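# Stack four numbered cartons on the pallet, largest lowest

## Task

Build one straight, self-supporting column of all four identical cube cartons, sitting entirely on the small square wooden pallet, with no bench item touching it. Each carton's number is printed on its bottom face. Order them so the highest number is at the base and each carton above has a lower number than the one under it. Every carton must again rest on its numbered face. You may tip a carton on the table to read its number and then set it back. The stack must stand without the robot's help, so release it and move the grippers away at the end.

## Robot and tools

Robot: two 7-joint xArm arms, left_arm and right_arm, each with a parallel two-finger gripper. In the shared scene frame the origin lies on the table top midway between the arms. +z is up, +x reaches out over the table, and left_arm sits on the +y side. The arm names do not match the left or right sides of any image. The bases are at left_arm (-0.044, +0.131, +0.137) m and right_arm (-0.008, -0.227, +0.137) m, both slightly tilted. Any mounting plates and the metal frame behind the arms are fixed obstacles.

execute_actions(actions, pictures). actions holds at most one item.
- An empty list sends nothing and just reports the state.
- {"rows": [...], "steps": n} is a motion. It takes 1 to 15 rows, and n is 1 to 15 (15 if omitted). Each control step lasts 1/30 s and uses one row. If there are fewer rows than steps, the last row repeats.
- {"steps": n} alone is a wait of up to 300 steps, counted from the previous result.
- pictures (true/false) turns the camera images in the result on or off. They are on by default.
A refused call moves nothing.

Row layout: one flat list of 16 numbers, each in [-1, 1], covering both arms even when only one moves.
- Items 1-7: left_arm joint offsets for waist, shoulder, upper arm roll, elbow, forearm roll, wrist pitch, wrist roll.
- Item 8: left opening.
- Items 9-16: the same eight for right_arm.
Joint values are offsets in joint space, not poses, scaled so that 1.0 equals 2.036 rad. The reference angles are the ones in the most recent result that lists Joint positions. Before any such result, and for later calls within the same reply, the reference is the arm's angle when the action starts. Offsets are not added row to row. An all-zero row sends the arm back to the reference angles; it does not hold the arm still.
Opening is absolute: +1 fully open, -1 closed.

Joint ranges (rad), per arm:
- waist ±6.283
- shoulder -2.059 to 2.094
- upper arm roll ±6.283
- elbow -0.192 to 3.927
- forearm roll ±6.283
- wrist pitch -1.693 to 3.142
- wrist roll ±6.283
A request more than 0.010 rad outside a range is refused. The true end can differ from the stated one by up to 0.010 rad. Requests past the true end are clipped, and the result then says "joint sent to its limit".

Motion limits:
- Joint targets move at most 3.14 rad/s, need 0.16 s to reach that speed, and all joints of an arm finish together.
- Each target is kept within 0.623 rad of the measured angle.
- If a step's targets would put the gripper more than 70 mm from where it now is, they are scaled back.
- While you write or wait, the arms keep heading for the last row sent. They give up once they have essentially stopped, or when a step is HELD.

Gripper: the fingers point along the gripper's +z axis and close along its y axis. end_effector_position is the point between the pads at closure, about 2 cm behind the tips. Closing pushes the tips about 10 mm further along +z. To grip, keep commanding an opening well under grip_measured; a lower command squeezes harder, up to about 24 N per pad. A fast close can strike harder and may bounce open. Commanding back the grip_measured you read still holds lightly.

Result lines:
- State line: each gripper's position (m), quaternion wxyz, and linear and angular velocity (m/s, rad/s) in the scene frame. The printed hand position can drift from the true one at long reach.
- Joint positions and Joint velocities: seven joints per arm (rad, rad/s), then the finger gap (m, m/s; 0.084 means fully open).
- grip_measured: the measured opening on the command scale.
- Joint torques: joint order, offset and noisy, nonzero even in free air.
- "joint command not followed": the clearance check altered targets.
- HELD: steps on which your row was not sent, fully or partly.
- TORQUE FAULT: contact torque hit a load limit. The arm backs off and pauses for 10 s. Limits (N m): waist and shoulder 46.5; upper arm roll, elbow and forearm roll 27.9; wrist pitch and wrist roll 18.6. Held weight counts toward these.
- MOTOR HOT (from 65 °C) and OVER-TEMPERATURE FAULT (80 °C, brakes set): long loaded holds cause these.

Cameras: cam_high, cam_low, cam_left_wrist and cam_right_wrist, each 896x504. The wrist views follow their hands. zoom_image(camera, region) returns an enlarged crop of that camera's latest image. region is [x0, y0, x1, y1] in pixels from the top-left corner, no larger than 504x504. Use it to read the numbers on the cartons.

read_manual(section) only returns licence text.

finished_scene(scene) closes the given scene (1 or 2) and grades it. It cannot be undone. Replying without any tool call ends the whole run.

Avoid:
- pushing anything off the table
- letting the arms collide or press on each other
- dropping or slamming cartons
- hard shoves into the table or the stack
- long heavy holds
Occasional outside tugs may disturb a held carton or a loose one. Place each carton gently, open, and lift clear before moving on.

Each tool is called after "Emit:" as name(argument=value, ...) on one line, values as JSON.

## Session

Emit:
execute_actions(actions=[])

Scene clock: 0.00 s of 8408.00 s.
left_arm: end_effector_position=(+0.3922, +0.2049, +0.3600) grip_measured=+1.00 end_effector_quat_wxyz=(+0.088, -0.668, +0.737, -0.059) end_effector_velocity=(-0.000, -0.000, -0.000) end_effector_angular_velocity=(-0.000, +0.001, -0.000) | right_arm: end_effector_position=(+0.6671, -0.0544, +0.3811) grip_measured=+1.00 end_effector_quat_wxyz=(+0.373, -0.180, +0.881, +0.229) end_effector_velocity=(+0.000, -0.000, -0.000) end_effector_angular_velocity=(-0.000, +0.000, -0.000)
Joint positions: left_arm=[-0.585 -0.634 -0.11   0.703  0.652  1.201  0.994  0.084] | right_arm=[ 1.577  0.264 -0.985  1.107  0.158  0.052 -3.375  0.084]
Joint velocities: left_arm=[ 0.     0.    -0.    -0.    -0.001  0.     0.     0.   ] | right_arm=[-0.002 -0.     0.001  0.    -0.     0.     0.    -0.   ]
Joint torques (N m, as the arm reports them, + toward a larger angle): no reading

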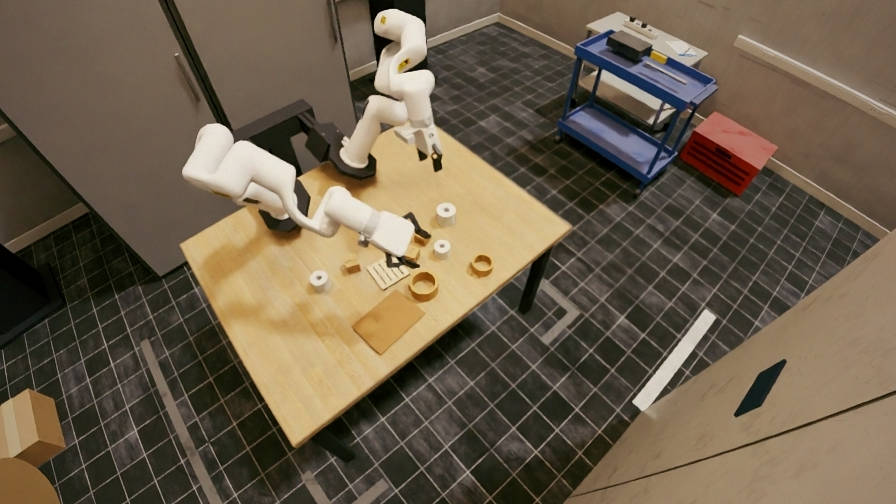

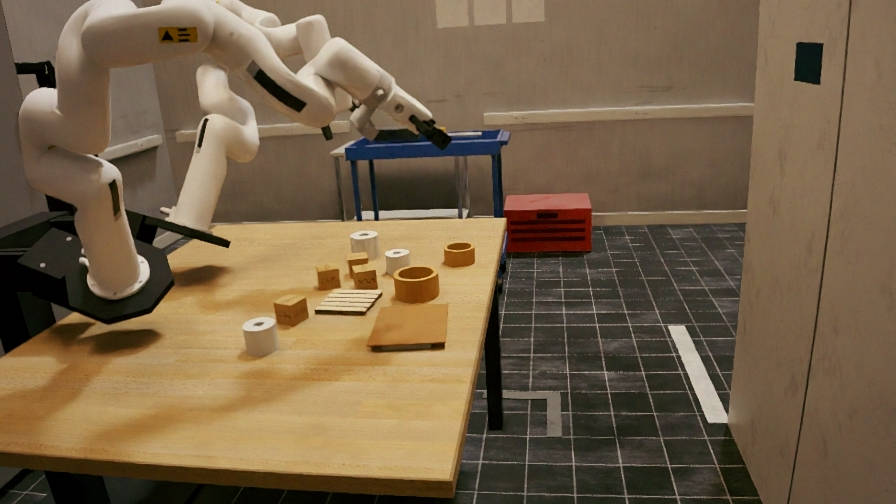

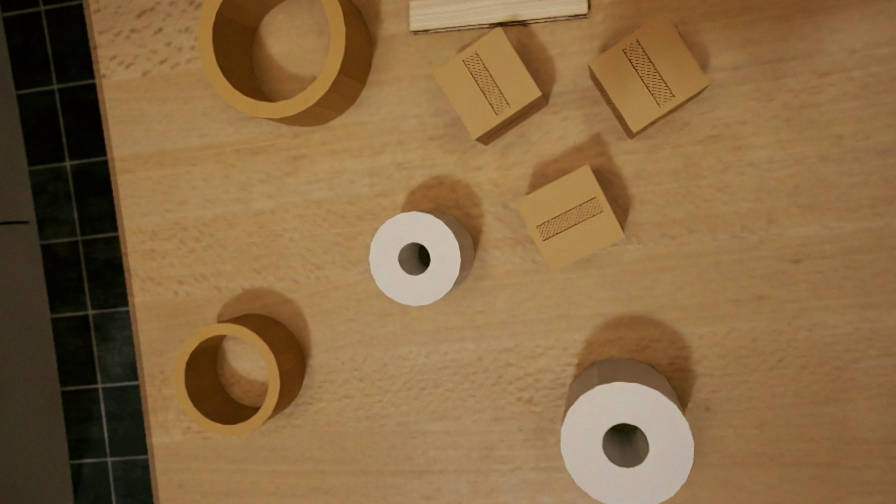

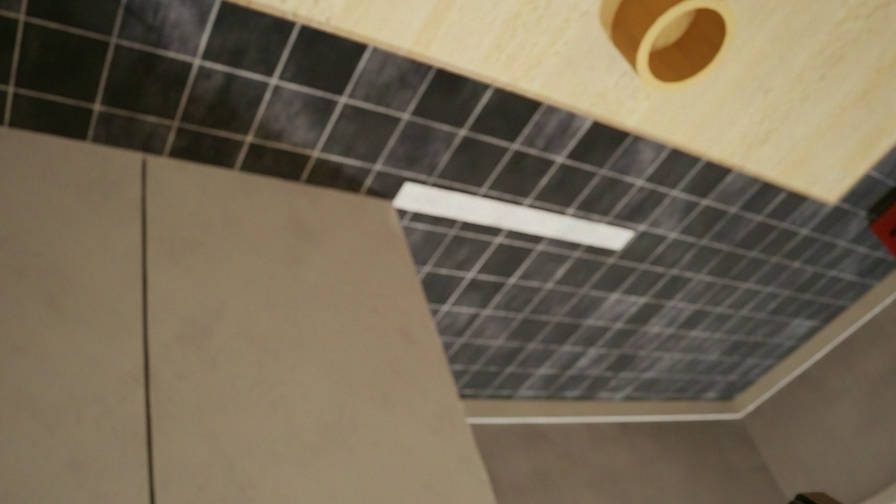

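Emit:
zoom_image(camera="cam_low", region=[220, 220, 500, 370])

Emit:
zoom_image(camera="cam_high", region=[290, 190, 510, 360])

Region (220, 220, 500, 370) of cam_low's 896x504 image, scaled by 1.800, with more detail than that image has; it fills the top 270 rows of this view, and the rest is white.

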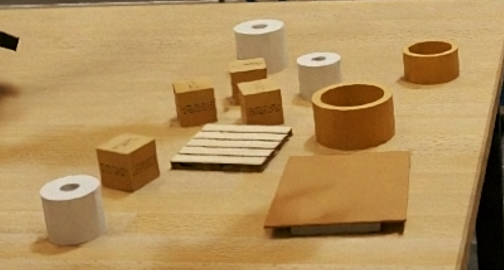

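Region (290, 190, 510, 360) of cam_high's 896x504 image, scaled by 2.291, with more detail than that image has; it fills the top 389 rows of this view, and the rest is white.

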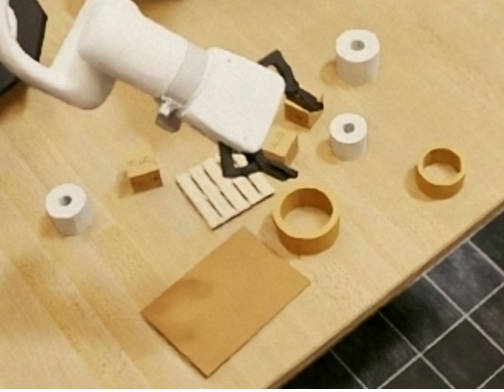

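Emit:
execute_actions(actions=[{"rows": [[0.697,0.040,-0.584,-0.005,-0.320,-0.239,-0.057,0.7,0.340,0.139,-0.941,-0.249,0.346,0.608,0,1]], "steps": 15}], pictures=false)

Emit:
execute_actions(actions=[{"steps": 30}])

Scene clock: 120.50 s of 8408.00 s.
left_arm: end_effector_position=(+0.4067, +0.0798, +0.3317) grip_measured=+0.70 end_effector_quat_wxyz=(+0.017, -0.750, +0.650, -0.123) end_effector_velocity=(+0.006, -0.160, -0.277) end_effector_angular_velocity=(+0.245, +0.328, +0.295) | right_arm: end_effector_position=(+0.5463, -0.0725, +0.2388) grip_measured=+1.00 end_effector_quat_wxyz=(+0.139, -0.131, +0.958, +0.215) end_effector_velocity=(-0.294, -0.161, -0.258) end_effector_angular_velocity=(-0.196, +1.219, -0.265)
Joint positions: left_arm=[ 0.121 -0.57  -0.817  0.696  0.145  0.821  0.904  0.073] | right_arm=[ 1.857  0.381 -1.29   0.898  0.441  0.357 -3.375  0.084]
Joint velocities: left_arm=[ 2.015  0.09  -2.001 -0.019 -0.689 -0.509 -0.122 -0.   ] | right_arm=[ 0.66   0.264 -0.89  -0.474  0.673  0.888 -0.    -0.   ]
Joint torques (N m, as the arm reports them, + toward a larger angle): left_arm=[ -7.63 -11.7   -0.89  11.43   0.39  -1.61  -0.52] | right_arm=[ 7.41 -2.97  0.97 11.21  1.21 -1.89 -0.12]
Steps of this call (steps 1 to 90: nothing new was sent; then 117.00 s passed at rest; steps 91 to 105: all 15 steps of this action). Readings (joint positions):
91: left_arm=[-0.585 -0.634 -0.110 0.703 0.652 1.201 0.994] | right_arm=[1.577 0.264 -0.985 1.107 0.158 0.052 -3.375]
92: left_arm=[-0.581 -0.633 -0.113 0.703 0.648 1.198 0.993] | right_arm=[1.580 0.266 -0.989 1.105 0.162 0.055 -3.375]
94: left_arm=[-0.542 -0.629 -0.150 0.703 0.609 1.167 0.986] | right_arm=[1.613 0.278 -1.023 1.083 0.195 0.087 -3.375]
98: left_arm=[-0.336 -0.603 -0.360 0.700 0.409 1.016 0.950] | right_arm=[1.699 0.318 -1.107 1.011 0.281 0.175 -3.375]
105: the state above

Scene clock: 121.50 s of 8408.00 s.
left_arm: end_effector_position=(+0.4147, +0.1307, +0.1998) grip_measured=+0.70 end_effector_quat_wxyz=(-0.001, +0.831, -0.556, +0.000) end_effector_velocity=(-0.000, +0.001, -0.001) end_effector_angular_velocity=(+0.001, +0.003, +0.003) | right_arm: end_effector_position=(+0.3949, -0.3498, +0.2084) grip_measured=+1.00 end_effector_quat_wxyz=(-0.141, +0.367, +0.830, +0.396) end_effector_velocity=(-0.052, -0.323, +0.056) end_effector_angular_velocity=(+0.384, +0.066, -1.238)
Joint positions: left_arm=[ 0.834 -0.552 -1.298  0.693  0.     0.714  0.878  0.073] | right_arm=[ 2.243  0.537 -2.622  0.62   0.836  1.218 -3.375  0.084]
Joint velocities: left_arm=[ 0.003 -0.    -0.    -0.001 -0.001  0.     0.     0.   ] | right_arm=[ 0.131  0.054 -1.39  -0.096  0.131  0.354 -0.     0.   ]
Joint torques (N m, as the arm reports them, + toward a larger angle): left_arm=[-11.12  -5.49  -0.35  10.43  -0.56  -1.44  -0.73] | right_arm=[ 2.87  9.38 -0.58  8.1   1.44  0.43 -0.07]
Steps of this call (steps 1 to 30: the robot went on to your last target). Readings (joint positions):
1: left_arm=[0.187 -0.567 -0.882 0.695 0.123 0.805 0.900] | right_arm=[1.879 0.390 -1.320 0.882 0.463 0.388 -3.375]
2: left_arm=[0.253 -0.565 -0.941 0.695 0.106 0.792 0.897] | right_arm=[1.900 0.399 -1.352 0.866 0.485 0.419 -3.375]
4: left_arm=[0.376 -0.562 -1.033 0.694 0.080 0.773 0.892] | right_arm=[1.942 0.416 -1.418 0.836 0.528 0.486 -3.375]
8: left_arm=[0.589 -0.557 -1.151 0.693 0.044 0.746 0.886] | right_arm=[2.022 0.448 -1.568 0.779 0.610 0.636 -3.375]
30: the state above
camera_calibration (this result's frames):
cam_left_wrist: T_world_to_cam=[[-0.925553, -0.377715, -0.0261222, 0.474839], [-0.377842, 0.92587, -0.0000862171, 0.102666], [0.0242184, 0.00979026, -0.999659, 0.318672], [0, 0, 0, 1]] pos_world=[0.470562, 0.0811786, 0.330976]
cam_right_wrist: T_world_to_cam=[[0.723439, 0.403942, 0.559881, -0.228834], [0.686216, -0.509746, -0.51891, -0.275989], [0.0757879, 0.759599, -0.645961, 0.503432], [0, 0, 0, 1]] pos_world=[0.316782, -0.430655, 0.310104]

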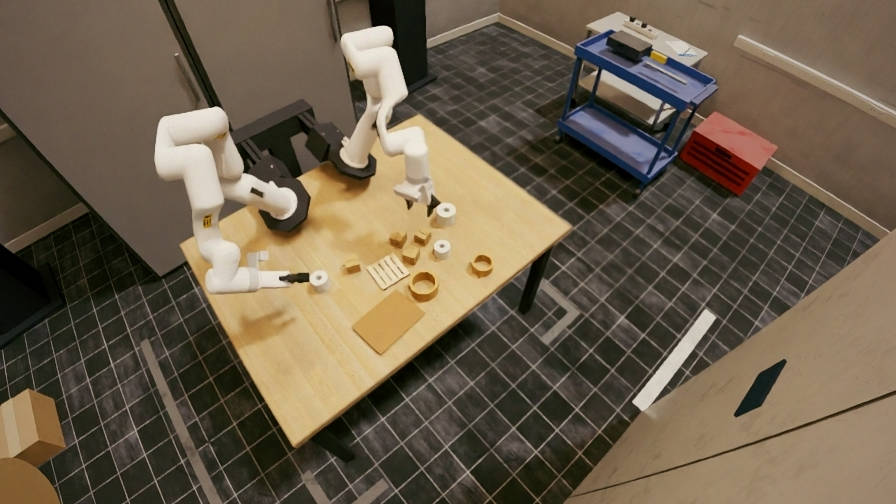

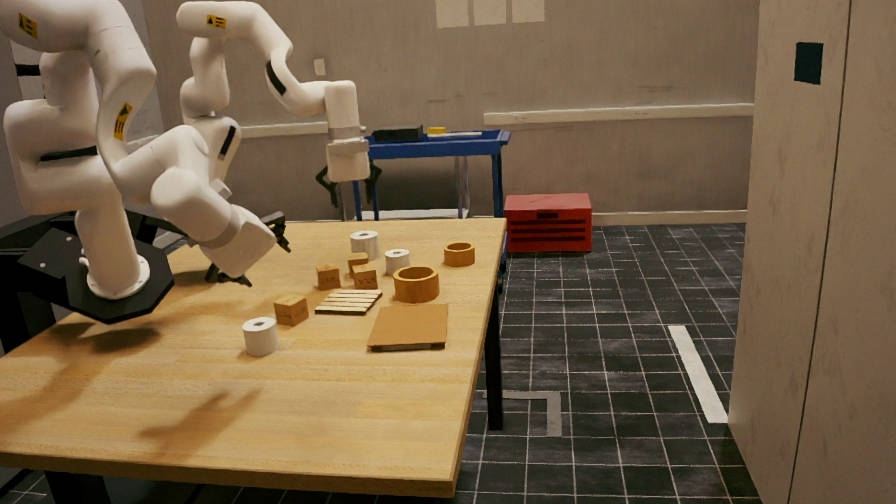

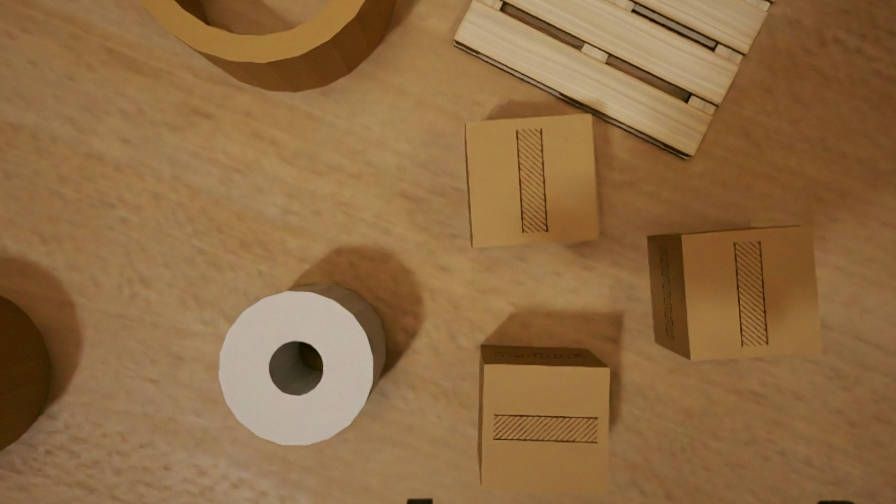

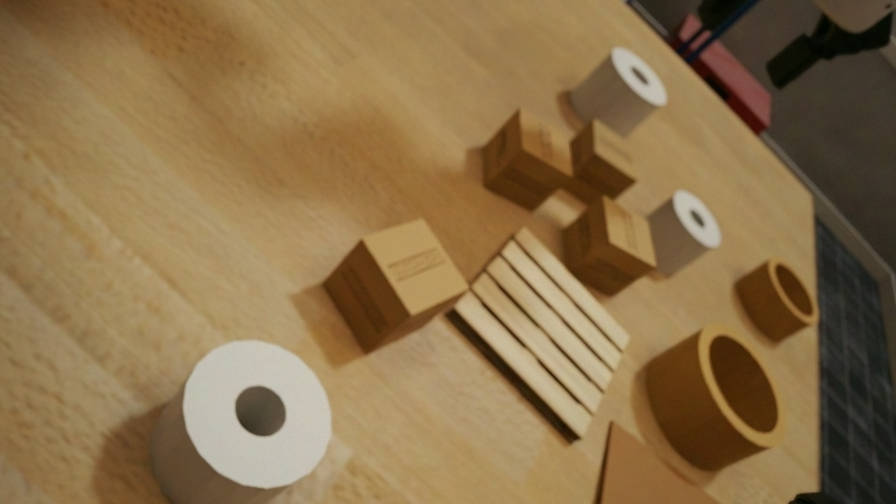

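Emit:
execute_actions(actions=[{"rows": [[0.2255,0.0096,-0.1917,-0.0236,0,-0.1391,0.0187,0.7,0.013,0.004,-0.137,-0.010,0.013,0.035,0,1]], "steps": 15}], pictures=false)

Scene clock: 169.27 s of 8408.00 s.
left_arm: end_effector_position=(+0.4132, +0.1337, +0.1121) grip_measured=+0.70 end_effector_quat_wxyz=(-0.001, +0.822, -0.569, -0.001) end_effector_velocity=(+0.012, -0.019, -0.016) end_effector_angular_velocity=(-0.034, -0.046, -0.040) | right_arm: end_effector_position=(+0.3787, -0.4110, +0.2199) grip_measured=+1.00 end_effector_quat_wxyz=(-0.108, +0.461, +0.760, +0.445) end_effector_velocity=(-0.000, +0.001, -0.000) end_effector_angular_velocity=(+0.000, +0.000, +0.002)
Joint positions: left_arm=[ 1.279 -0.533 -1.676  0.646  0.     0.44   0.915  0.073] | right_arm=[ 2.269  0.545 -2.901  0.599  0.862  1.289 -3.375  0.084]
Joint velocities: left_arm=[ 0.139  0.006 -0.148  0.012  0.    -0.113  0.014  0.   ] | right_arm=[ 0.001 -0.     0.    -0.    -0.001 -0.    -0.    -0.   ]
Joint torques (N m, as the arm reports them, + toward a larger angle): left_arm=[-14.76   3.7   -0.37   8.71  -0.64  -1.48  -0.69] | right_arm=[ 1.21 10.88 -0.41  8.72  1.84  0.64 -0.15]
Steps of this call (steps 1 to 30: the robot went on to your last target; steps 31 to 100: nothing new was sent; then 43.93 s passed at rest; steps 101 to 115: all 15 steps of this action). Readings (joint positions):
101: left_arm=[0.834 -0.552 -1.298 0.693 0.000 0.714 0.878] | right_arm=[2.269 0.547 -2.901 0.600 0.862 1.289 -3.375]
102: left_arm=[0.837 -0.552 -1.301 0.693 0.000 0.712 0.878] | right_arm=[2.269 0.547 -2.901 0.600 0.862 1.289 -3.375]
104: left_arm=[0.875 -0.551 -1.335 0.691 0.000 0.686 0.882] | right_arm=[2.269 0.546 -2.901 0.600 0.862 1.289 -3.375]
108: left_arm=[1.094 -0.541 -1.520 0.665 0.000 0.554 0.900] | right_arm=[2.269 0.545 -2.901 0.599 0.862 1.289 -3.375]
115: the state above

Emit:
execute_actions(actions=[{"rows": [[0.04,-0.003,-0.035,0.001,0,-0.02,0,0.7,0,0,0,0,0,0,0,1],[0.08,-0.008,-0.07,0.002,0,-0.04,0,0.7,0,0,0,0,0,0,0,1],[0.1257,-0.0137,-0.1075,0.0046,0,-0.0625,0,0.7,0,0,0,0,0,0,0,1],[0.1257,-0.0137,-0.1075,0.0046,0,-0.0625,0,0.7,0,0,0,0,0,0,0,1],[0.1257,-0.0137,-0.1075,0.0046,0,-0.0625,0,0.7,0,0,0,0,0,0,0,1],[0.1257,-0.0137,-0.1075,0.0046,0,-0.0625,0,0.7,0,0,0,0,0,0,0,1],[0.155,-0.020,-0.131,0.008,0,-0.076,0,0.7,0,0,0,0,0,0,0,1],[0.183,-0.026,-0.155,0.011,0,-0.090,0,0.7,0,0,0,0,0,0,0,1],[0.21,-0.033,-0.178,0.015,0,-0.103,0,0.7,0,0,0,0,0,0,0,1],[0.2358,-0.0409,-0.1993,0.0183,0,-0.1156,0,0.7,0,0,0,0,0,0,0,1]], "steps": 15}], pictures=false)

Emit:
execute_actions(actions=[{"steps": 8}])

Scene clock: 185.83 s of 8408.00 s.
left_arm: end_effector_position=(+0.4129, +0.1351, +0.0373) grip_measured=+0.70 end_effector_quat_wxyz=(-0.002, +0.823, -0.568, -0.002) end_effector_velocity=(-0.020, +0.008, -0.107) end_effector_angular_velocity=(-0.001, +0.041, +0.017) | right_arm: end_effector_position=(+0.3787, -0.4110, +0.2199) grip_measured=+1.00 end_effector_quat_wxyz=(-0.108, +0.461, +0.760, +0.445) end_effector_velocity=(-0.000, -0.000, -0.000) end_effector_angular_velocity=(+0.001, +0.000, -0.001)
Joint positions: left_arm=[ 1.715 -0.606 -2.043  0.677  0.     0.228  0.915  0.073] | right_arm=[ 2.269  0.545 -2.901  0.599  0.862  1.289 -3.375  0.084]
Joint velocities: left_arm=[ 0.547 -0.139 -0.442  0.046 -0.001 -0.256  0.     0.   ] | right_arm=[-0.    -0.001 -0.001  0.    -0.     0.    -0.     0.   ]
Joint torques (N m, as the arm reports them, + toward a larger angle): left_arm=[-22.81  18.92   0.02   7.53  -0.77  -1.64  -0.56] | right_arm=[ 0.75 10.19 -0.16  8.57  2.05  0.35 -0.25]
Steps of this call (steps 1 to 30: the robot went on to your last target; steps 31 to 100: nothing new was sent; then 12.73 s passed at rest; steps 101 to 115: all 15 steps of this action). Readings (joint positions):
101: left_arm=[1.293 -0.533 -1.689 0.645 0.000 0.431 0.916] | right_arm=[2.269 0.545 -2.901 0.599 0.862 1.289 -3.375]
102: left_arm=[1.296 -0.533 -1.691 0.645 0.000 0.429 0.916] | right_arm=[2.269 0.545 -2.901 0.599 0.862 1.289 -3.375]
104: left_arm=[1.333 -0.537 -1.725 0.648 0.000 0.410 0.916] | right_arm=[2.269 0.545 -2.901 0.599 0.862 1.289 -3.375]
108: left_arm=[1.479 -0.555 -1.847 0.652 0.000 0.342 0.915] | right_arm=[2.269 0.545 -2.901 0.599 0.862 1.289 -3.375]
115: the state above

Scene clock: 186.10 s of 8408.00 s.
left_arm: end_effector_position=(+0.4134, +0.1332, +0.0303) grip_measured=+0.70 end_effector_quat_wxyz=(-0.000, +0.822, -0.569, +0.000) end_effector_velocity=(-0.001, +0.000, -0.005) end_effector_angular_velocity=(-0.000, +0.003, -0.000) | right_arm: end_effector_position=(+0.3787, -0.4110, +0.2199) grip_measured=+1.00 end_effector_quat_wxyz=(-0.108, +0.461, +0.760, +0.445) end_effector_velocity=(+0.001, +0.000, +0.000) end_effector_angular_velocity=(-0.000, -0.002, +0.001)
Joint positions: left_arm=[ 1.756 -0.616 -2.08   0.684  0.     0.206  0.915  0.073] | right_arm=[ 2.269  0.545 -2.901  0.599  0.862  1.289 -3.375  0.084]
Joint velocities: left_arm=[ 0.024 -0.006 -0.019  0.001  0.    -0.011  0.    -0.   ] | right_arm=[ 0.001  0.     0.     0.001  0.     0.    -0.    -0.   ]
Joint torques (N m, as the arm reports them, + toward a larger angle): left_arm=[-15.59  16.3   -0.77   6.49  -0.85  -1.7   -0.57] | right_arm=[ 1.75 10.57  0.11  8.53  1.83  0.43 -0.23]
Steps of this call (steps 1 to 8: the robot went on to your last target). Readings (joint positions):
1: left_arm=[1.730 -0.610 -2.055 0.678 0.000 0.221 0.915] | right_arm=[2.269 0.545 -2.901 0.599 0.862 1.289 -3.375]
2: left_arm=[1.739 -0.612 -2.064 0.680 0.000 0.216 0.915] | right_arm=[2.269 0.545 -2.901 0.599 0.862 1.289 -3.375]
4: left_arm=[1.749 -0.614 -2.073 0.682 0.000 0.210 0.915] | right_arm=[2.269 0.545 -2.901 0.599 0.862 1.289 -3.375]
8: the state above
camera_calibration (this result's frames):
cam_left_wrist: T_world_to_cam=[[-0.937099, -0.348137, -0.0254067, 0.470965], [-0.348242, 0.937405, -0.000296907, 0.085999], [0.0239198, 0.00856946, -0.999677, 0.149542], [0, 0, 0, 1]] pos_world=[0.467713, 0.0820629, 0.161485]
cam_right_wrist: T_world_to_cam=[[0.796465, 0.165192, 0.581682, -0.329414], [0.543926, -0.615981, -0.569835, -0.268685], [0.264173, 0.770246, -0.58046, 0.47715], [0, 0, 0, 1]] pos_world=[0.282462, -0.478611, 0.315474]

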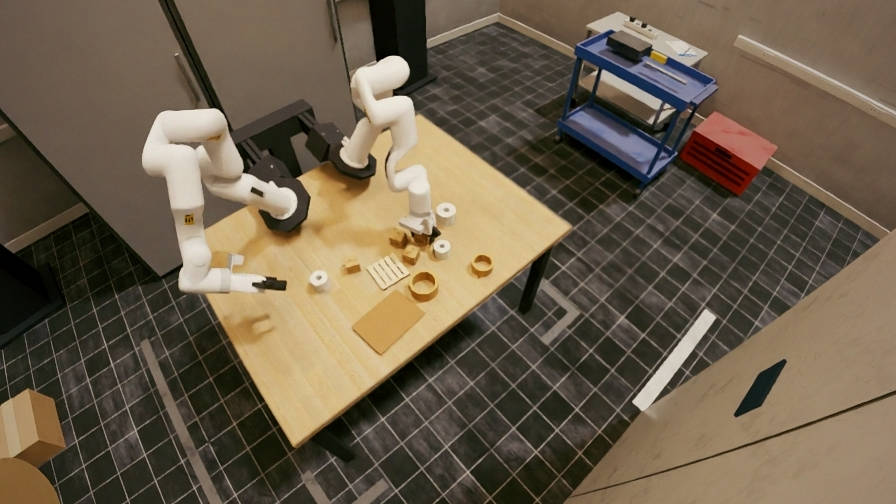

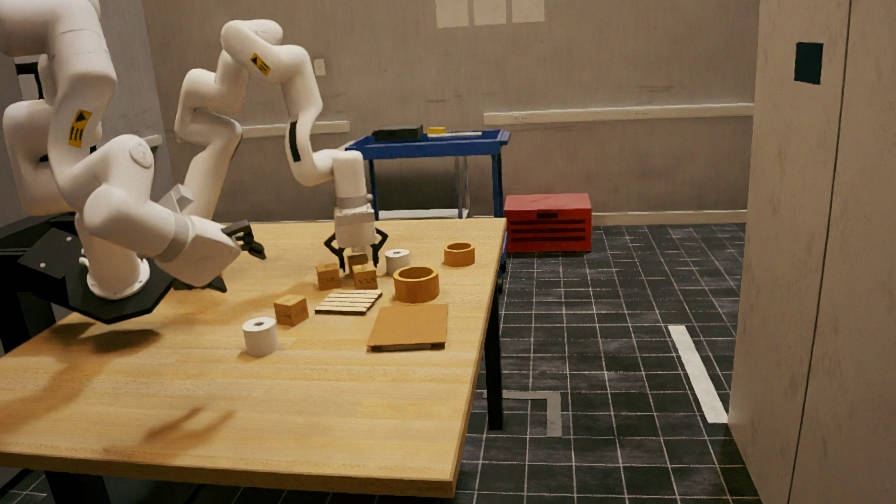

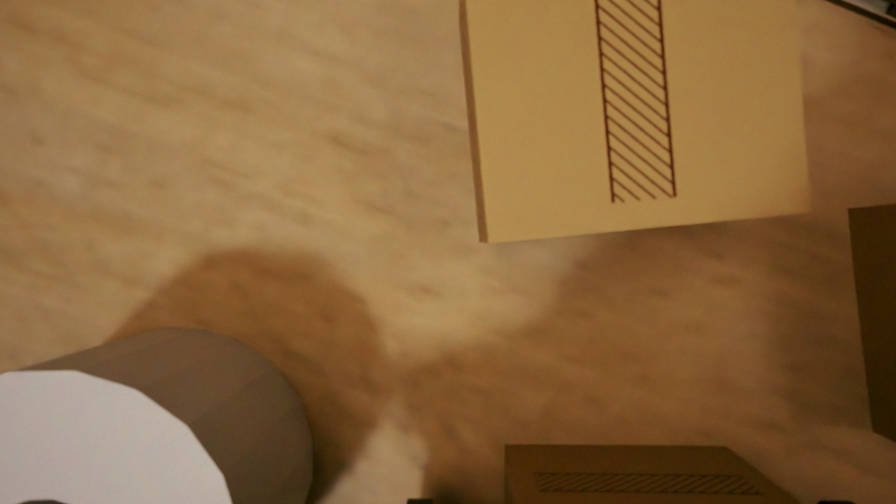

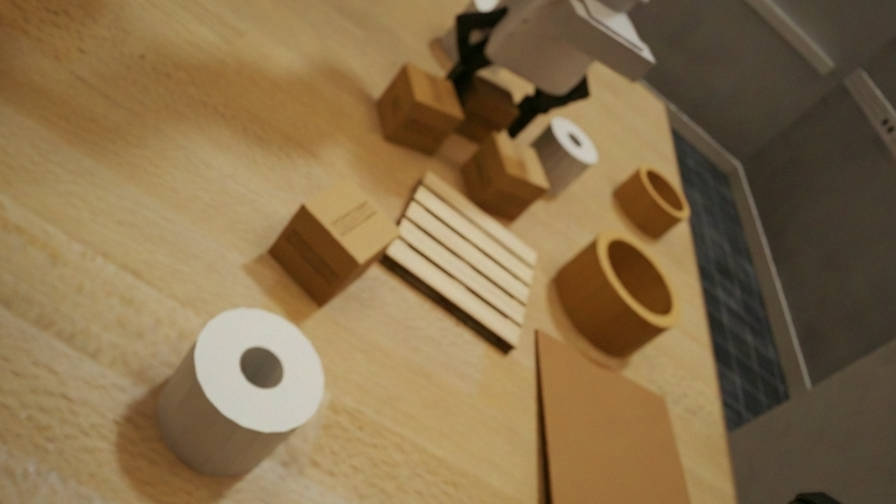

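Emit:
execute_actions(actions=[{"rows": [[0,0,0,0,0,0,0,0.55,0,0,0,0,0,0,0,1],[0,0,0,0,0,0,0,0.42,0,0,0,0,0,0,0,1],[0,0,0,0,0,0,0,0.32,0,0,0,0,0,0,0,1],[0,0,0,0,0,0,0,0.24,0,0,0,0,0,0,0,1],[0,0,0,0,0,0,0,0.18,0,0,0,0,0,0,0,1],[0,0,0,0,0,0,0,0.12,0,0,0,0,0,0,0,1],[0,0,0,0,0,0,0,0.06,0,0,0,0,0,0,0,1],[0,0,0,0,0,0,0,0.0,0,0,0,0,0,0,0,1],[0,0,0,0,0,0,0,-0.1,0,0,0,0,0,0,0,1],[0,0,0,0,0,0,0,-0.2,0,0,0,0,0,0,0,1],[0,0,0,0,0,0,0,-0.3,0,0,0,0,0,0,0,1],[0,0,0,0,0,0,0,-0.4,0,0,0,0,0,0,0,1]], "steps": 15}], pictures=false)

Scene clock: 192.50 s of 8408.00 s.
left_arm: end_effector_position=(+0.4134, +0.1333, +0.0303) grip_measured=+0.13 end_effector_quat_wxyz=(-0.000, +0.822, -0.569, -0.000) end_effector_velocity=(-0.000, +0.000, -0.000) end_effector_angular_velocity=(+0.001, +0.000, +0.000) | right_arm: end_effector_position=(+0.3787, -0.4110, +0.2199) grip_measured=+1.00 end_effector_quat_wxyz=(-0.108, +0.461, +0.760, +0.445) end_effector_velocity=(-0.000, -0.000, +0.000) end_effector_angular_velocity=(-0.002, -0.000, +0.003)
Joint positions: left_arm=[ 1.756 -0.616 -2.08   0.684  0.     0.206  0.915  0.05 ] | right_arm=[ 2.269  0.545 -2.901  0.599  0.862  1.289 -3.375  0.084]
Joint velocities: left_arm=[-0.    -0.001  0.    -0.    -0.001 -0.     0.     0.   ] | right_arm=[ 0.001  0.     0.     0.001 -0.002 -0.    -0.    -0.   ]
Joint torques (N m, as the arm reports them, + toward a larger angle): left_arm=[-14.7   16.41  -0.61   6.47  -0.71  -1.58  -0.62] | right_arm=[ 1.38  9.82 -0.54  8.22  1.78  0.7  -0.11]
Steps of this call (steps 1 to 30: the robot went on to your last target; steps 31 to 100: nothing new was sent; then 2.57 s passed at rest; steps 101 to 115: all 15 steps of this action). Readings (joint positions):
101: left_arm=[1.759 -0.616 -2.082 0.684 0.000 0.205 0.915] | right_arm=[2.269 0.545 -2.901 0.599 0.862 1.289 -3.375]
102: left_arm=[1.759 -0.616 -2.081 0.684 0.000 0.205 0.915] | right_arm=[2.269 0.545 -2.901 0.599 0.862 1.289 -3.375]
104: left_arm=[1.757 -0.616 -2.080 0.684 0.000 0.205 0.915] | right_arm=[2.269 0.545 -2.901 0.599 0.862 1.289 -3.375]
108: left_arm=[1.756 -0.616 -2.080 0.684 0.000 0.206 0.915] | right_arm=[2.269 0.545 -2.901 0.599 0.862 1.289 -3.375]
115: the state above

Emit:
execute_actions(actions=[{"rows": [[-0.03,0.007,0.025,-0.004,0,0.014,0,-0.4,0,0,0,0,0,0,0,1],[-0.06,0.015,0.05,-0.008,0,0.028,0,-0.4,0,0,0,0,0,0,0,1],[-0.109,0.027,0.091,-0.014,0,0.052,0,-0.4,0,0,0,0,0,0,0,1],[-0.109,0.027,0.091,-0.014,0,0.052,0,-0.4,0,0,0,0,0,0,0,1],[-0.15,0.033,0.126,-0.016,0,0.072,0,-0.4,0,0,0,0,0,0,0,1],[-0.19,0.037,0.16,-0.018,0,0.092,0,-0.4,0,0,0,0,0,0,0,1],[-0.2273,0.041,0.1924,-0.0192,0,0.1104,0,-0.4,0,0,0,0,0,0,0,1],[-0.2273,0.041,0.1924,-0.0192,0,0.1104,0,-0.4,0,0,0,0,0,0,0,1],[-0.2273,0.041,0.1924,-0.0192,0,0.1104,0,-0.4,0,0,0,0,0,0,0,1],[-0.2273,0.041,0.1924,-0.0192,0,0.1104,0,-0.4,0,0,0,0,0,0,0,1],[-0.2273,0.041,0.1924,-0.0192,0,0.1104,0,-0.4,0,0,0,0,0,0,0,1],[-0.2273,0.041,0.1924,-0.0192,0.491,-0.592,0,-0.4,0,0,0,0,0,0,0,1]], "steps": 15}], pictures=false)

Emit:
execute_actions(actions=[{"steps": 35}])

Scene clock: 218.47 s of 8408.00 s.
left_arm: end_effector_position=(+0.4228, +0.1318, +0.1079) grip_measured=+0.13 end_effector_quat_wxyz=(-0.014, +0.813, -0.583, +0.015) end_effector_velocity=(+0.195, -0.023, +0.075) end_effector_angular_velocity=(+0.084, -0.885, -0.772) | right_arm: end_effector_position=(+0.3787, -0.4110, +0.2199) grip_measured=+1.00 end_effector_quat_wxyz=(-0.108, +0.461, +0.760, +0.445) end_effector_velocity=(-0.001, -0.000, -0.000) end_effector_angular_velocity=(-0.000, +0.002, +0.001)
Joint positions: left_arm=[ 1.323 -0.537 -1.714  0.647  0.037  0.379  0.915  0.05 ] | right_arm=[ 2.269  0.545 -2.901  0.599  0.862  1.289 -3.375  0.084]
Joint velocities: left_arm=[-0.08   0.009  0.119 -0.045  0.883 -0.828 -0.    -0.   ] | right_arm=[-0.    -0.    -0.001 -0.001 -0.002  0.    -0.     0.   ]
Joint torques (N m, as the arm reports them, + toward a larger angle): left_arm=[-10.62   4.41  -1.33   9.69   2.7   -2.91  -0.63] | right_arm=[ 1.24  9.87 -0.71  8.12  2.06  0.6   0.23]
Steps of this call (steps 1 to 15: the robot went on to your last target; steps 16 to 90: nothing new was sent; then 22.47 s passed at rest; steps 91 to 105: all 15 steps of this action). Readings (joint positions):
91: left_arm=[1.756 -0.616 -2.079 0.684 0.000 0.206 0.915] | right_arm=[2.269 0.545 -2.901 0.599 0.862 1.289 -3.375]
92: left_arm=[1.753 -0.615 -2.077 0.683 0.000 0.208 0.915] | right_arm=[2.269 0.545 -2.901 0.599 0.862 1.289 -3.375]
94: left_arm=[1.718 -0.607 -2.046 0.677 0.000 0.225 0.915] | right_arm=[2.269 0.545 -2.901 0.599 0.862 1.289 -3.375]
98: left_arm=[1.552 -0.570 -1.908 0.661 0.000 0.304 0.915] | right_arm=[2.269 0.545 -2.901 0.599 0.862 1.289 -3.375]
105: the state above

Scene clock: 219.63 s of 8408.00 s.
left_arm: end_effector_position=(+0.4272, -0.0920, +0.3512) grip_measured=+0.13 end_effector_quat_wxyz=(+0.049, -0.286, +0.756, -0.587) end_effector_velocity=(-0.009, -0.004, +0.010) end_effector_angular_velocity=(-0.035, -0.017, -0.036) | right_arm: end_effector_position=(+0.3787, -0.4110, +0.2199) grip_measured=+1.00 end_effector_quat_wxyz=(-0.108, +0.461, +0.760, +0.445) end_effector_velocity=(-0.000, -0.001, +0.000) end_effector_angular_velocity=(-0.001, +0.000, -0.001)
Joint positions: left_arm=[ 1.294 -0.532 -1.688  0.644  0.998 -0.995  0.915  0.05 ] | right_arm=[ 2.269  0.545 -2.901  0.599  0.862  1.289 -3.375  0.084]
Joint velocities: left_arm=[-0.001  0.001 -0.001  0.001  0.02  -0.047  0.     0.   ] | right_arm=[-0.001  0.001 -0.001 -0.    -0.     0.     0.    -0.   ]
Joint torques (N m, as the arm reports them, + toward a larger angle): left_arm=[-12.92   7.2   -0.74   8.05  -1.67  -2.14  -0.67] | right_arm=[ 1.15 10.24 -0.35  8.49  1.71  0.55 -0.14]
Steps of this call (steps 1 to 35: the robot went on to your last target). Readings (joint positions):
1: left_arm=[1.322 -0.537 -1.711 0.645 0.074 0.342 0.915] | right_arm=[2.269 0.545 -2.901 0.599 0.862 1.289 -3.375]
2: left_arm=[1.321 -0.536 -1.709 0.645 0.123 0.292 0.915] | right_arm=[2.269 0.545 -2.901 0.599 0.862 1.289 -3.375]
4: left_arm=[1.318 -0.536 -1.707 0.646 0.229 0.186 0.915] | right_arm=[2.269 0.545 -2.901 0.599 0.862 1.289 -3.375]
8: left_arm=[1.310 -0.535 -1.701 0.646 0.427 -0.012 0.915] | right_arm=[2.269 0.545 -2.901 0.599 0.862 1.289 -3.375]
35: the state above
camera_calibration (this result's frames):
cam_left_wrist: T_world_to_cam=[[-0.361179, 0.128658, -0.923578, 0.52689], [0.833836, 0.487952, -0.25811, -0.153754], [0.417454, -0.863337, -0.283517, -0.0279831], [0, 0, 0, 1]] pos_world=[0.330189, -0.0169228, 0.439005]
cam_right_wrist: T_world_to_cam=[[0.796465, 0.165192, 0.581682, -0.329414], [0.543926, -0.615981, -0.569835, -0.268685], [0.264173, 0.770246, -0.58046, 0.47715], [0, 0, 0, 1]] pos_world=[0.282462, -0.478611, 0.315474]

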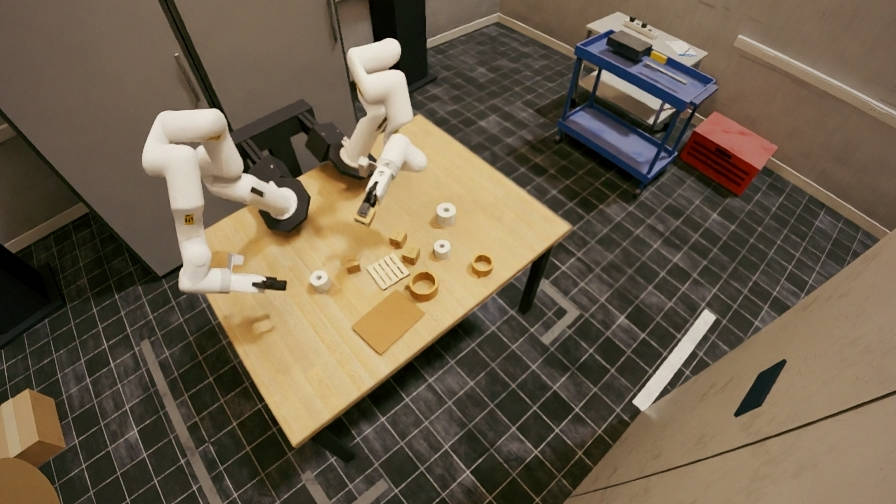

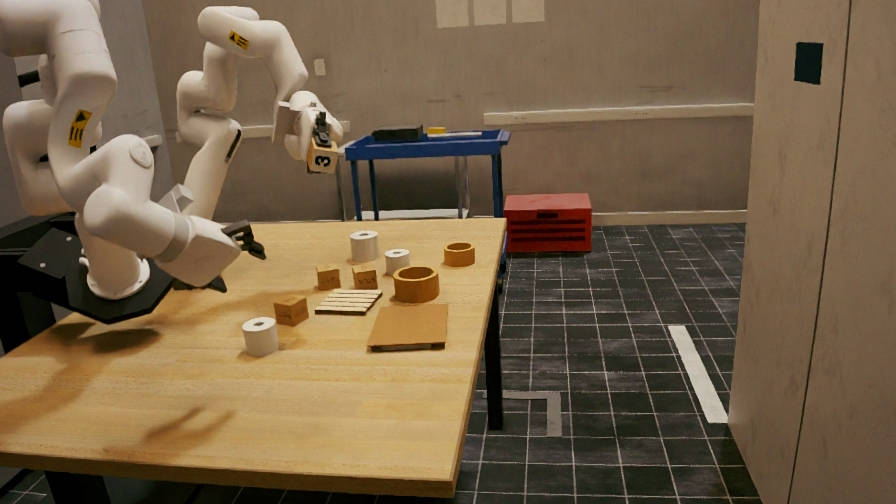

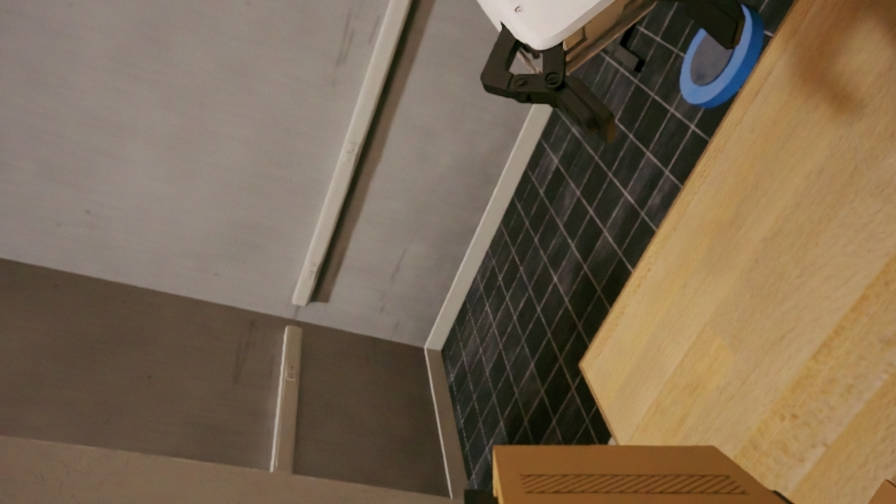

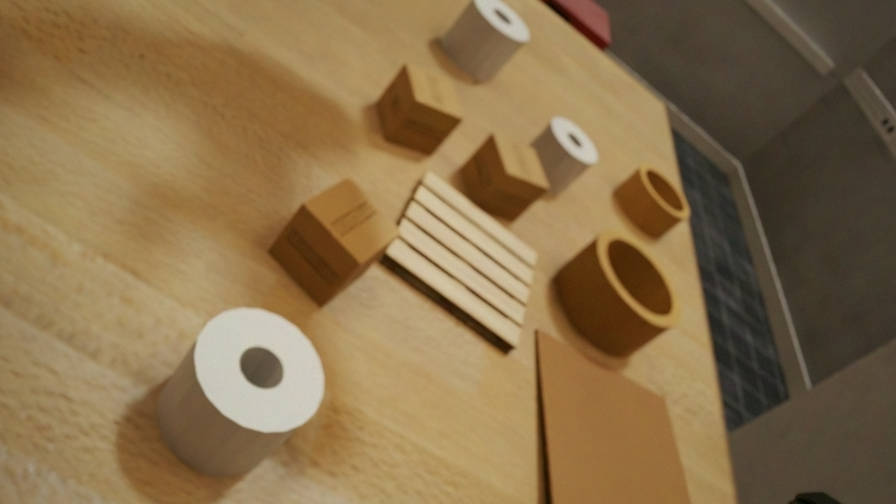

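Emit:
zoom_image(camera="cam_low", region=[280, 110, 370, 190])

Region (280, 110, 370, 190) of cam_low's 896x504 image, scaled by 5.600, with more detail than that image has.

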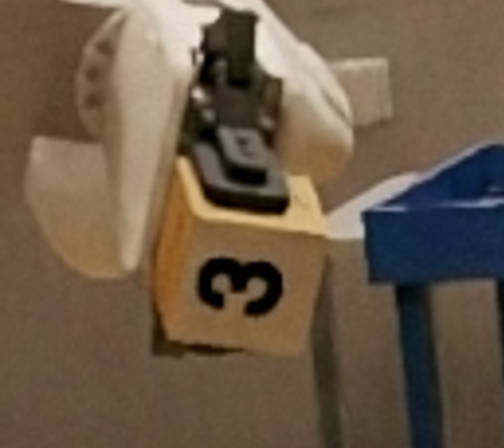

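Emit:
execute_actions(actions=[{"rows": [[0,0,0,0,-0.490,0.700,0,-0.4,0,0,0,0,0,0,0,1],[0,0,0,0,-0.490,0.700,0,-0.4,0,0,0,0,0,0,0,1],[0,0,0,0,-0.490,0.700,0,-0.4,0,0,0,0,0,0,0,1],[0,0,0,0,-0.490,0.700,0,-0.4,0,0,0,0,0,0,0,1],[0,0,0,0,-0.490,0.700,0,-0.4,0,0,0,0,0,0,0,1],[0,0,0,0,-0.490,0.700,0,-0.4,0,0,0,0,0,0,0,1],[0,0,0,0,-0.490,0.700,0,-0.4,0.2415,0.0206,0.4768,-0.0776,-0.4234,-0.2859,0,0.7]], "steps": 15}], pictures=false)

Emit:
execute_actions(actions=[{"steps": 30}])

Scene clock: 247.87 s of 8408.00 s.
left_arm: end_effector_position=(+0.5306, +0.0036, +0.2624) grip_measured=+0.13 end_effector_quat_wxyz=(+0.125, -0.571, +0.697, -0.417) end_effector_velocity=(+0.108, +0.304, -0.259) end_effector_angular_velocity=(+0.371, +1.068, +1.399) | right_arm: end_effector_position=(+0.3663, -0.3370, +0.1941) grip_measured=+0.70 end_effector_quat_wxyz=(-0.144, +0.280, +0.889, +0.331) end_effector_velocity=(-0.064, +0.295, -0.086) end_effector_angular_velocity=(-1.083, -0.411, +2.290)
Joint positions: left_arm=[ 1.294 -0.532 -1.687  0.645  0.504 -0.502  0.915  0.05 ] | right_arm=[ 2.428  0.558 -2.683  0.548  0.644  1.101 -3.375  0.073]
Joint velocities: left_arm=[ 0.001  0.001  0.003  0.001 -1.249  1.291 -0.    -0.   ] | right_arm=[ 0.686  0.06   1.1   -0.217 -1.119 -0.822 -0.    -0.   ]
Joint torques (N m, as the arm reports them, + toward a larger angle): left_arm=[-13.43   6.01  -0.72   8.83  -0.75  -2.1   -0.52] | right_arm=[ 3.02  9.15  0.79  8.53  1.38 -0.01 -0.1 ]
Steps of this call (steps 1 to 30: the robot went on to your last target; steps 31 to 100: nothing new was sent; then 24.40 s passed at rest; steps 101 to 115: all 15 steps of this action). Readings (joint positions):
101: left_arm=[1.293 -0.532 -1.688 0.644 1.000 -0.999 0.915] | right_arm=[2.269 0.545 -2.901 0.599 0.862 1.289 -3.375]
102: left_arm=[1.293 -0.532 -1.688 0.644 0.997 -0.996 0.915] | right_arm=[2.269 0.545 -2.901 0.599 0.862 1.289 -3.375]
104: left_arm=[1.293 -0.532 -1.689 0.644 0.957 -0.956 0.915] | right_arm=[2.269 0.545 -2.901 0.599 0.862 1.289 -3.375]
108: left_arm=[1.293 -0.532 -1.688 0.645 0.792 -0.792 0.915] | right_arm=[2.271 0.545 -2.898 0.599 0.859 1.285 -3.375]
115: the state above

Scene clock: 248.87 s of 8408.00 s.
left_arm: end_effector_position=(+0.4135, +0.1330, +0.1098) grip_measured=+0.13 end_effector_quat_wxyz=(-0.000, +0.822, -0.569, +0.001) end_effector_velocity=(-0.005, +0.008, -0.004) end_effector_angular_velocity=(+0.009, +0.020, +0.014) | right_arm: end_effector_position=(+0.3355, -0.1511, +0.1996) grip_measured=+0.70 end_effector_quat_wxyz=(-0.001, -0.414, +0.910, +0.000) end_effector_velocity=(-0.001, +0.004, +0.001) end_effector_angular_velocity=(-0.002, -0.009, +0.019)
Joint positions: left_arm=[ 1.293 -0.532 -1.689  0.645  0.001  0.429  0.915  0.05 ] | right_arm=[ 2.76   0.587 -1.932  0.441  0.001  0.708 -3.375  0.073]
Joint velocities: left_arm=[ 0.004 -0.002  0.009 -0.006 -0.003  0.013  0.    -0.   ] | right_arm=[ 0.004  0.     0.011  0.    -0.006 -0.004 -0.    -0.   ]
Joint torques (N m, as the arm reports them, + toward a larger angle): left_arm=[-10.08   2.49   1.41   7.6   -0.31  -0.93  -0.55] | right_arm=[ 3.9   2.19 -0.08 10.29  1.5  -1.4   0.02]
Steps of this call (steps 1 to 30: the robot went on to your last target). Readings (joint positions):
1: left_arm=[1.294 -0.532 -1.687 0.645 0.463 -0.458 0.915] | right_arm=[2.451 0.560 -2.646 0.541 0.606 1.074 -3.375]
2: left_arm=[1.294 -0.532 -1.687 0.645 0.424 -0.413 0.915] | right_arm=[2.474 0.562 -2.606 0.534 0.566 1.047 -3.375]
4: left_arm=[1.294 -0.532 -1.687 0.645 0.352 -0.319 0.915] | right_arm=[2.516 0.566 -2.521 0.520 0.485 0.997 -3.375]
8: left_arm=[1.294 -0.532 -1.687 0.645 0.236 -0.121 0.915] | right_arm=[2.588 0.572 -2.352 0.497 0.342 0.912 -3.375]
30: the state above
camera_calibration (this result's frames):
cam_left_wrist: T_world_to_cam=[[-0.937159, -0.347923, -0.0261281, 0.473037], [-0.348004, 0.937492, -0.00151187, 0.086296], [0.0250209, 0.00767584, -0.999657, 0.228701], [0, 0, 0, 1]] pos_world=[0.46762, 0.0819232, 0.241113]
cam_right_wrist: T_world_to_cam=[[-0.749995, 0.661246, 0.0161689, 0.380631], [0.661431, 0.749907, 0.0121897, -0.0458667], [-0.00406483, 0.0198368, -0.999795, 0.336966], [0, 0, 0, 1]] pos_world=[0.317179, -0.223979, 0.331302]

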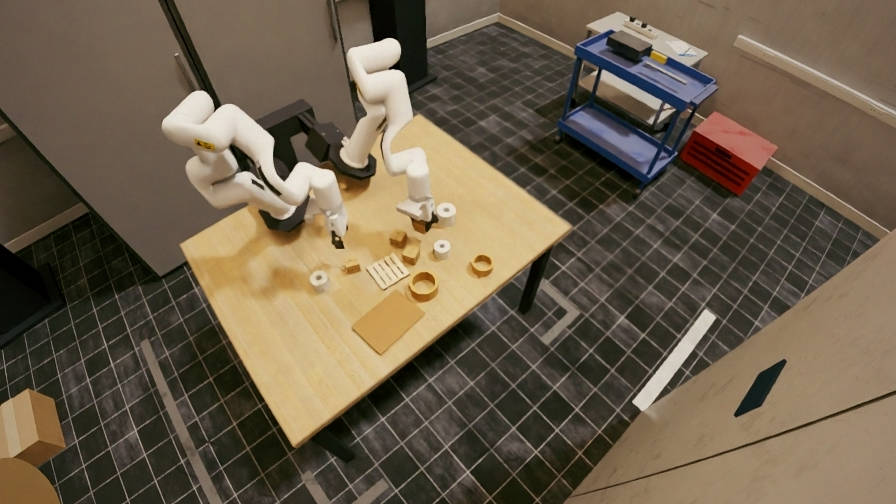

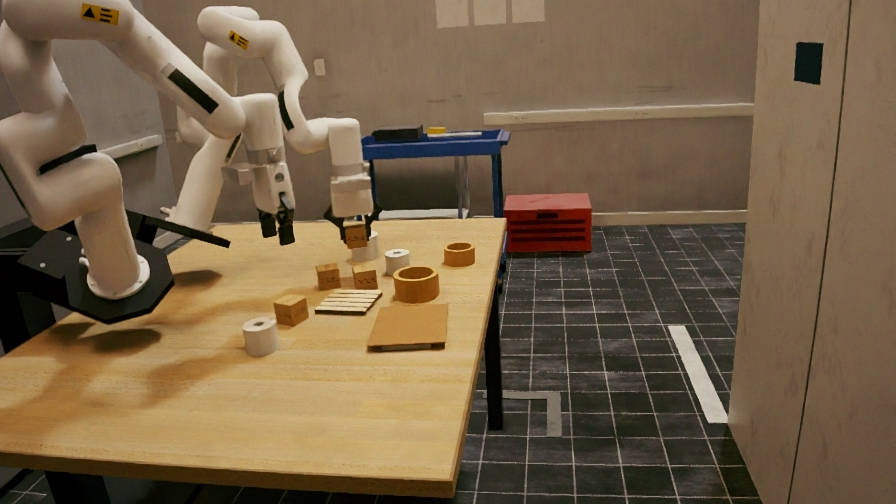

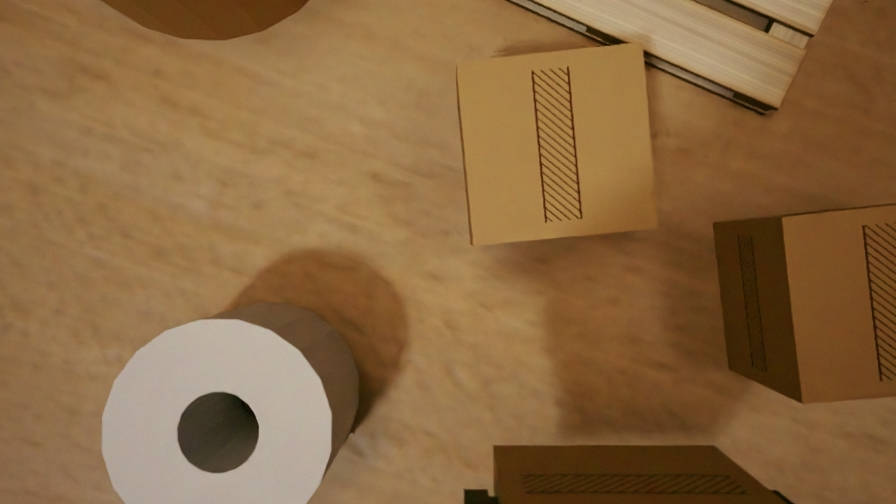

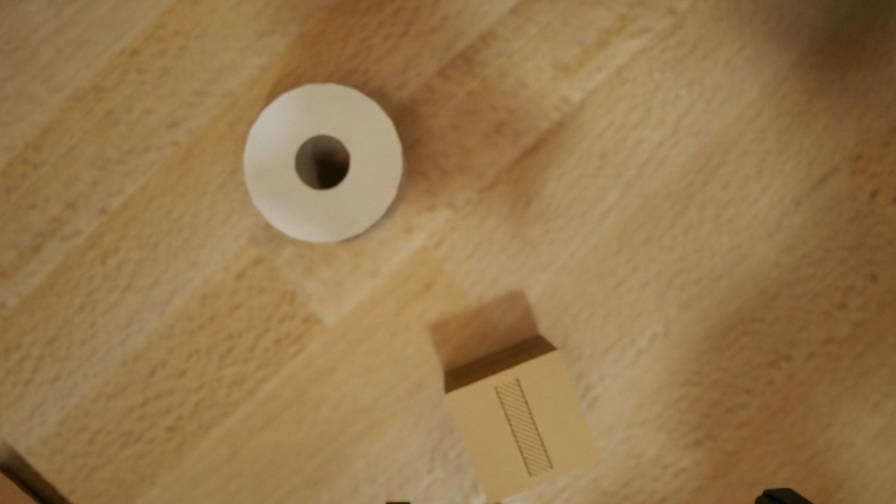

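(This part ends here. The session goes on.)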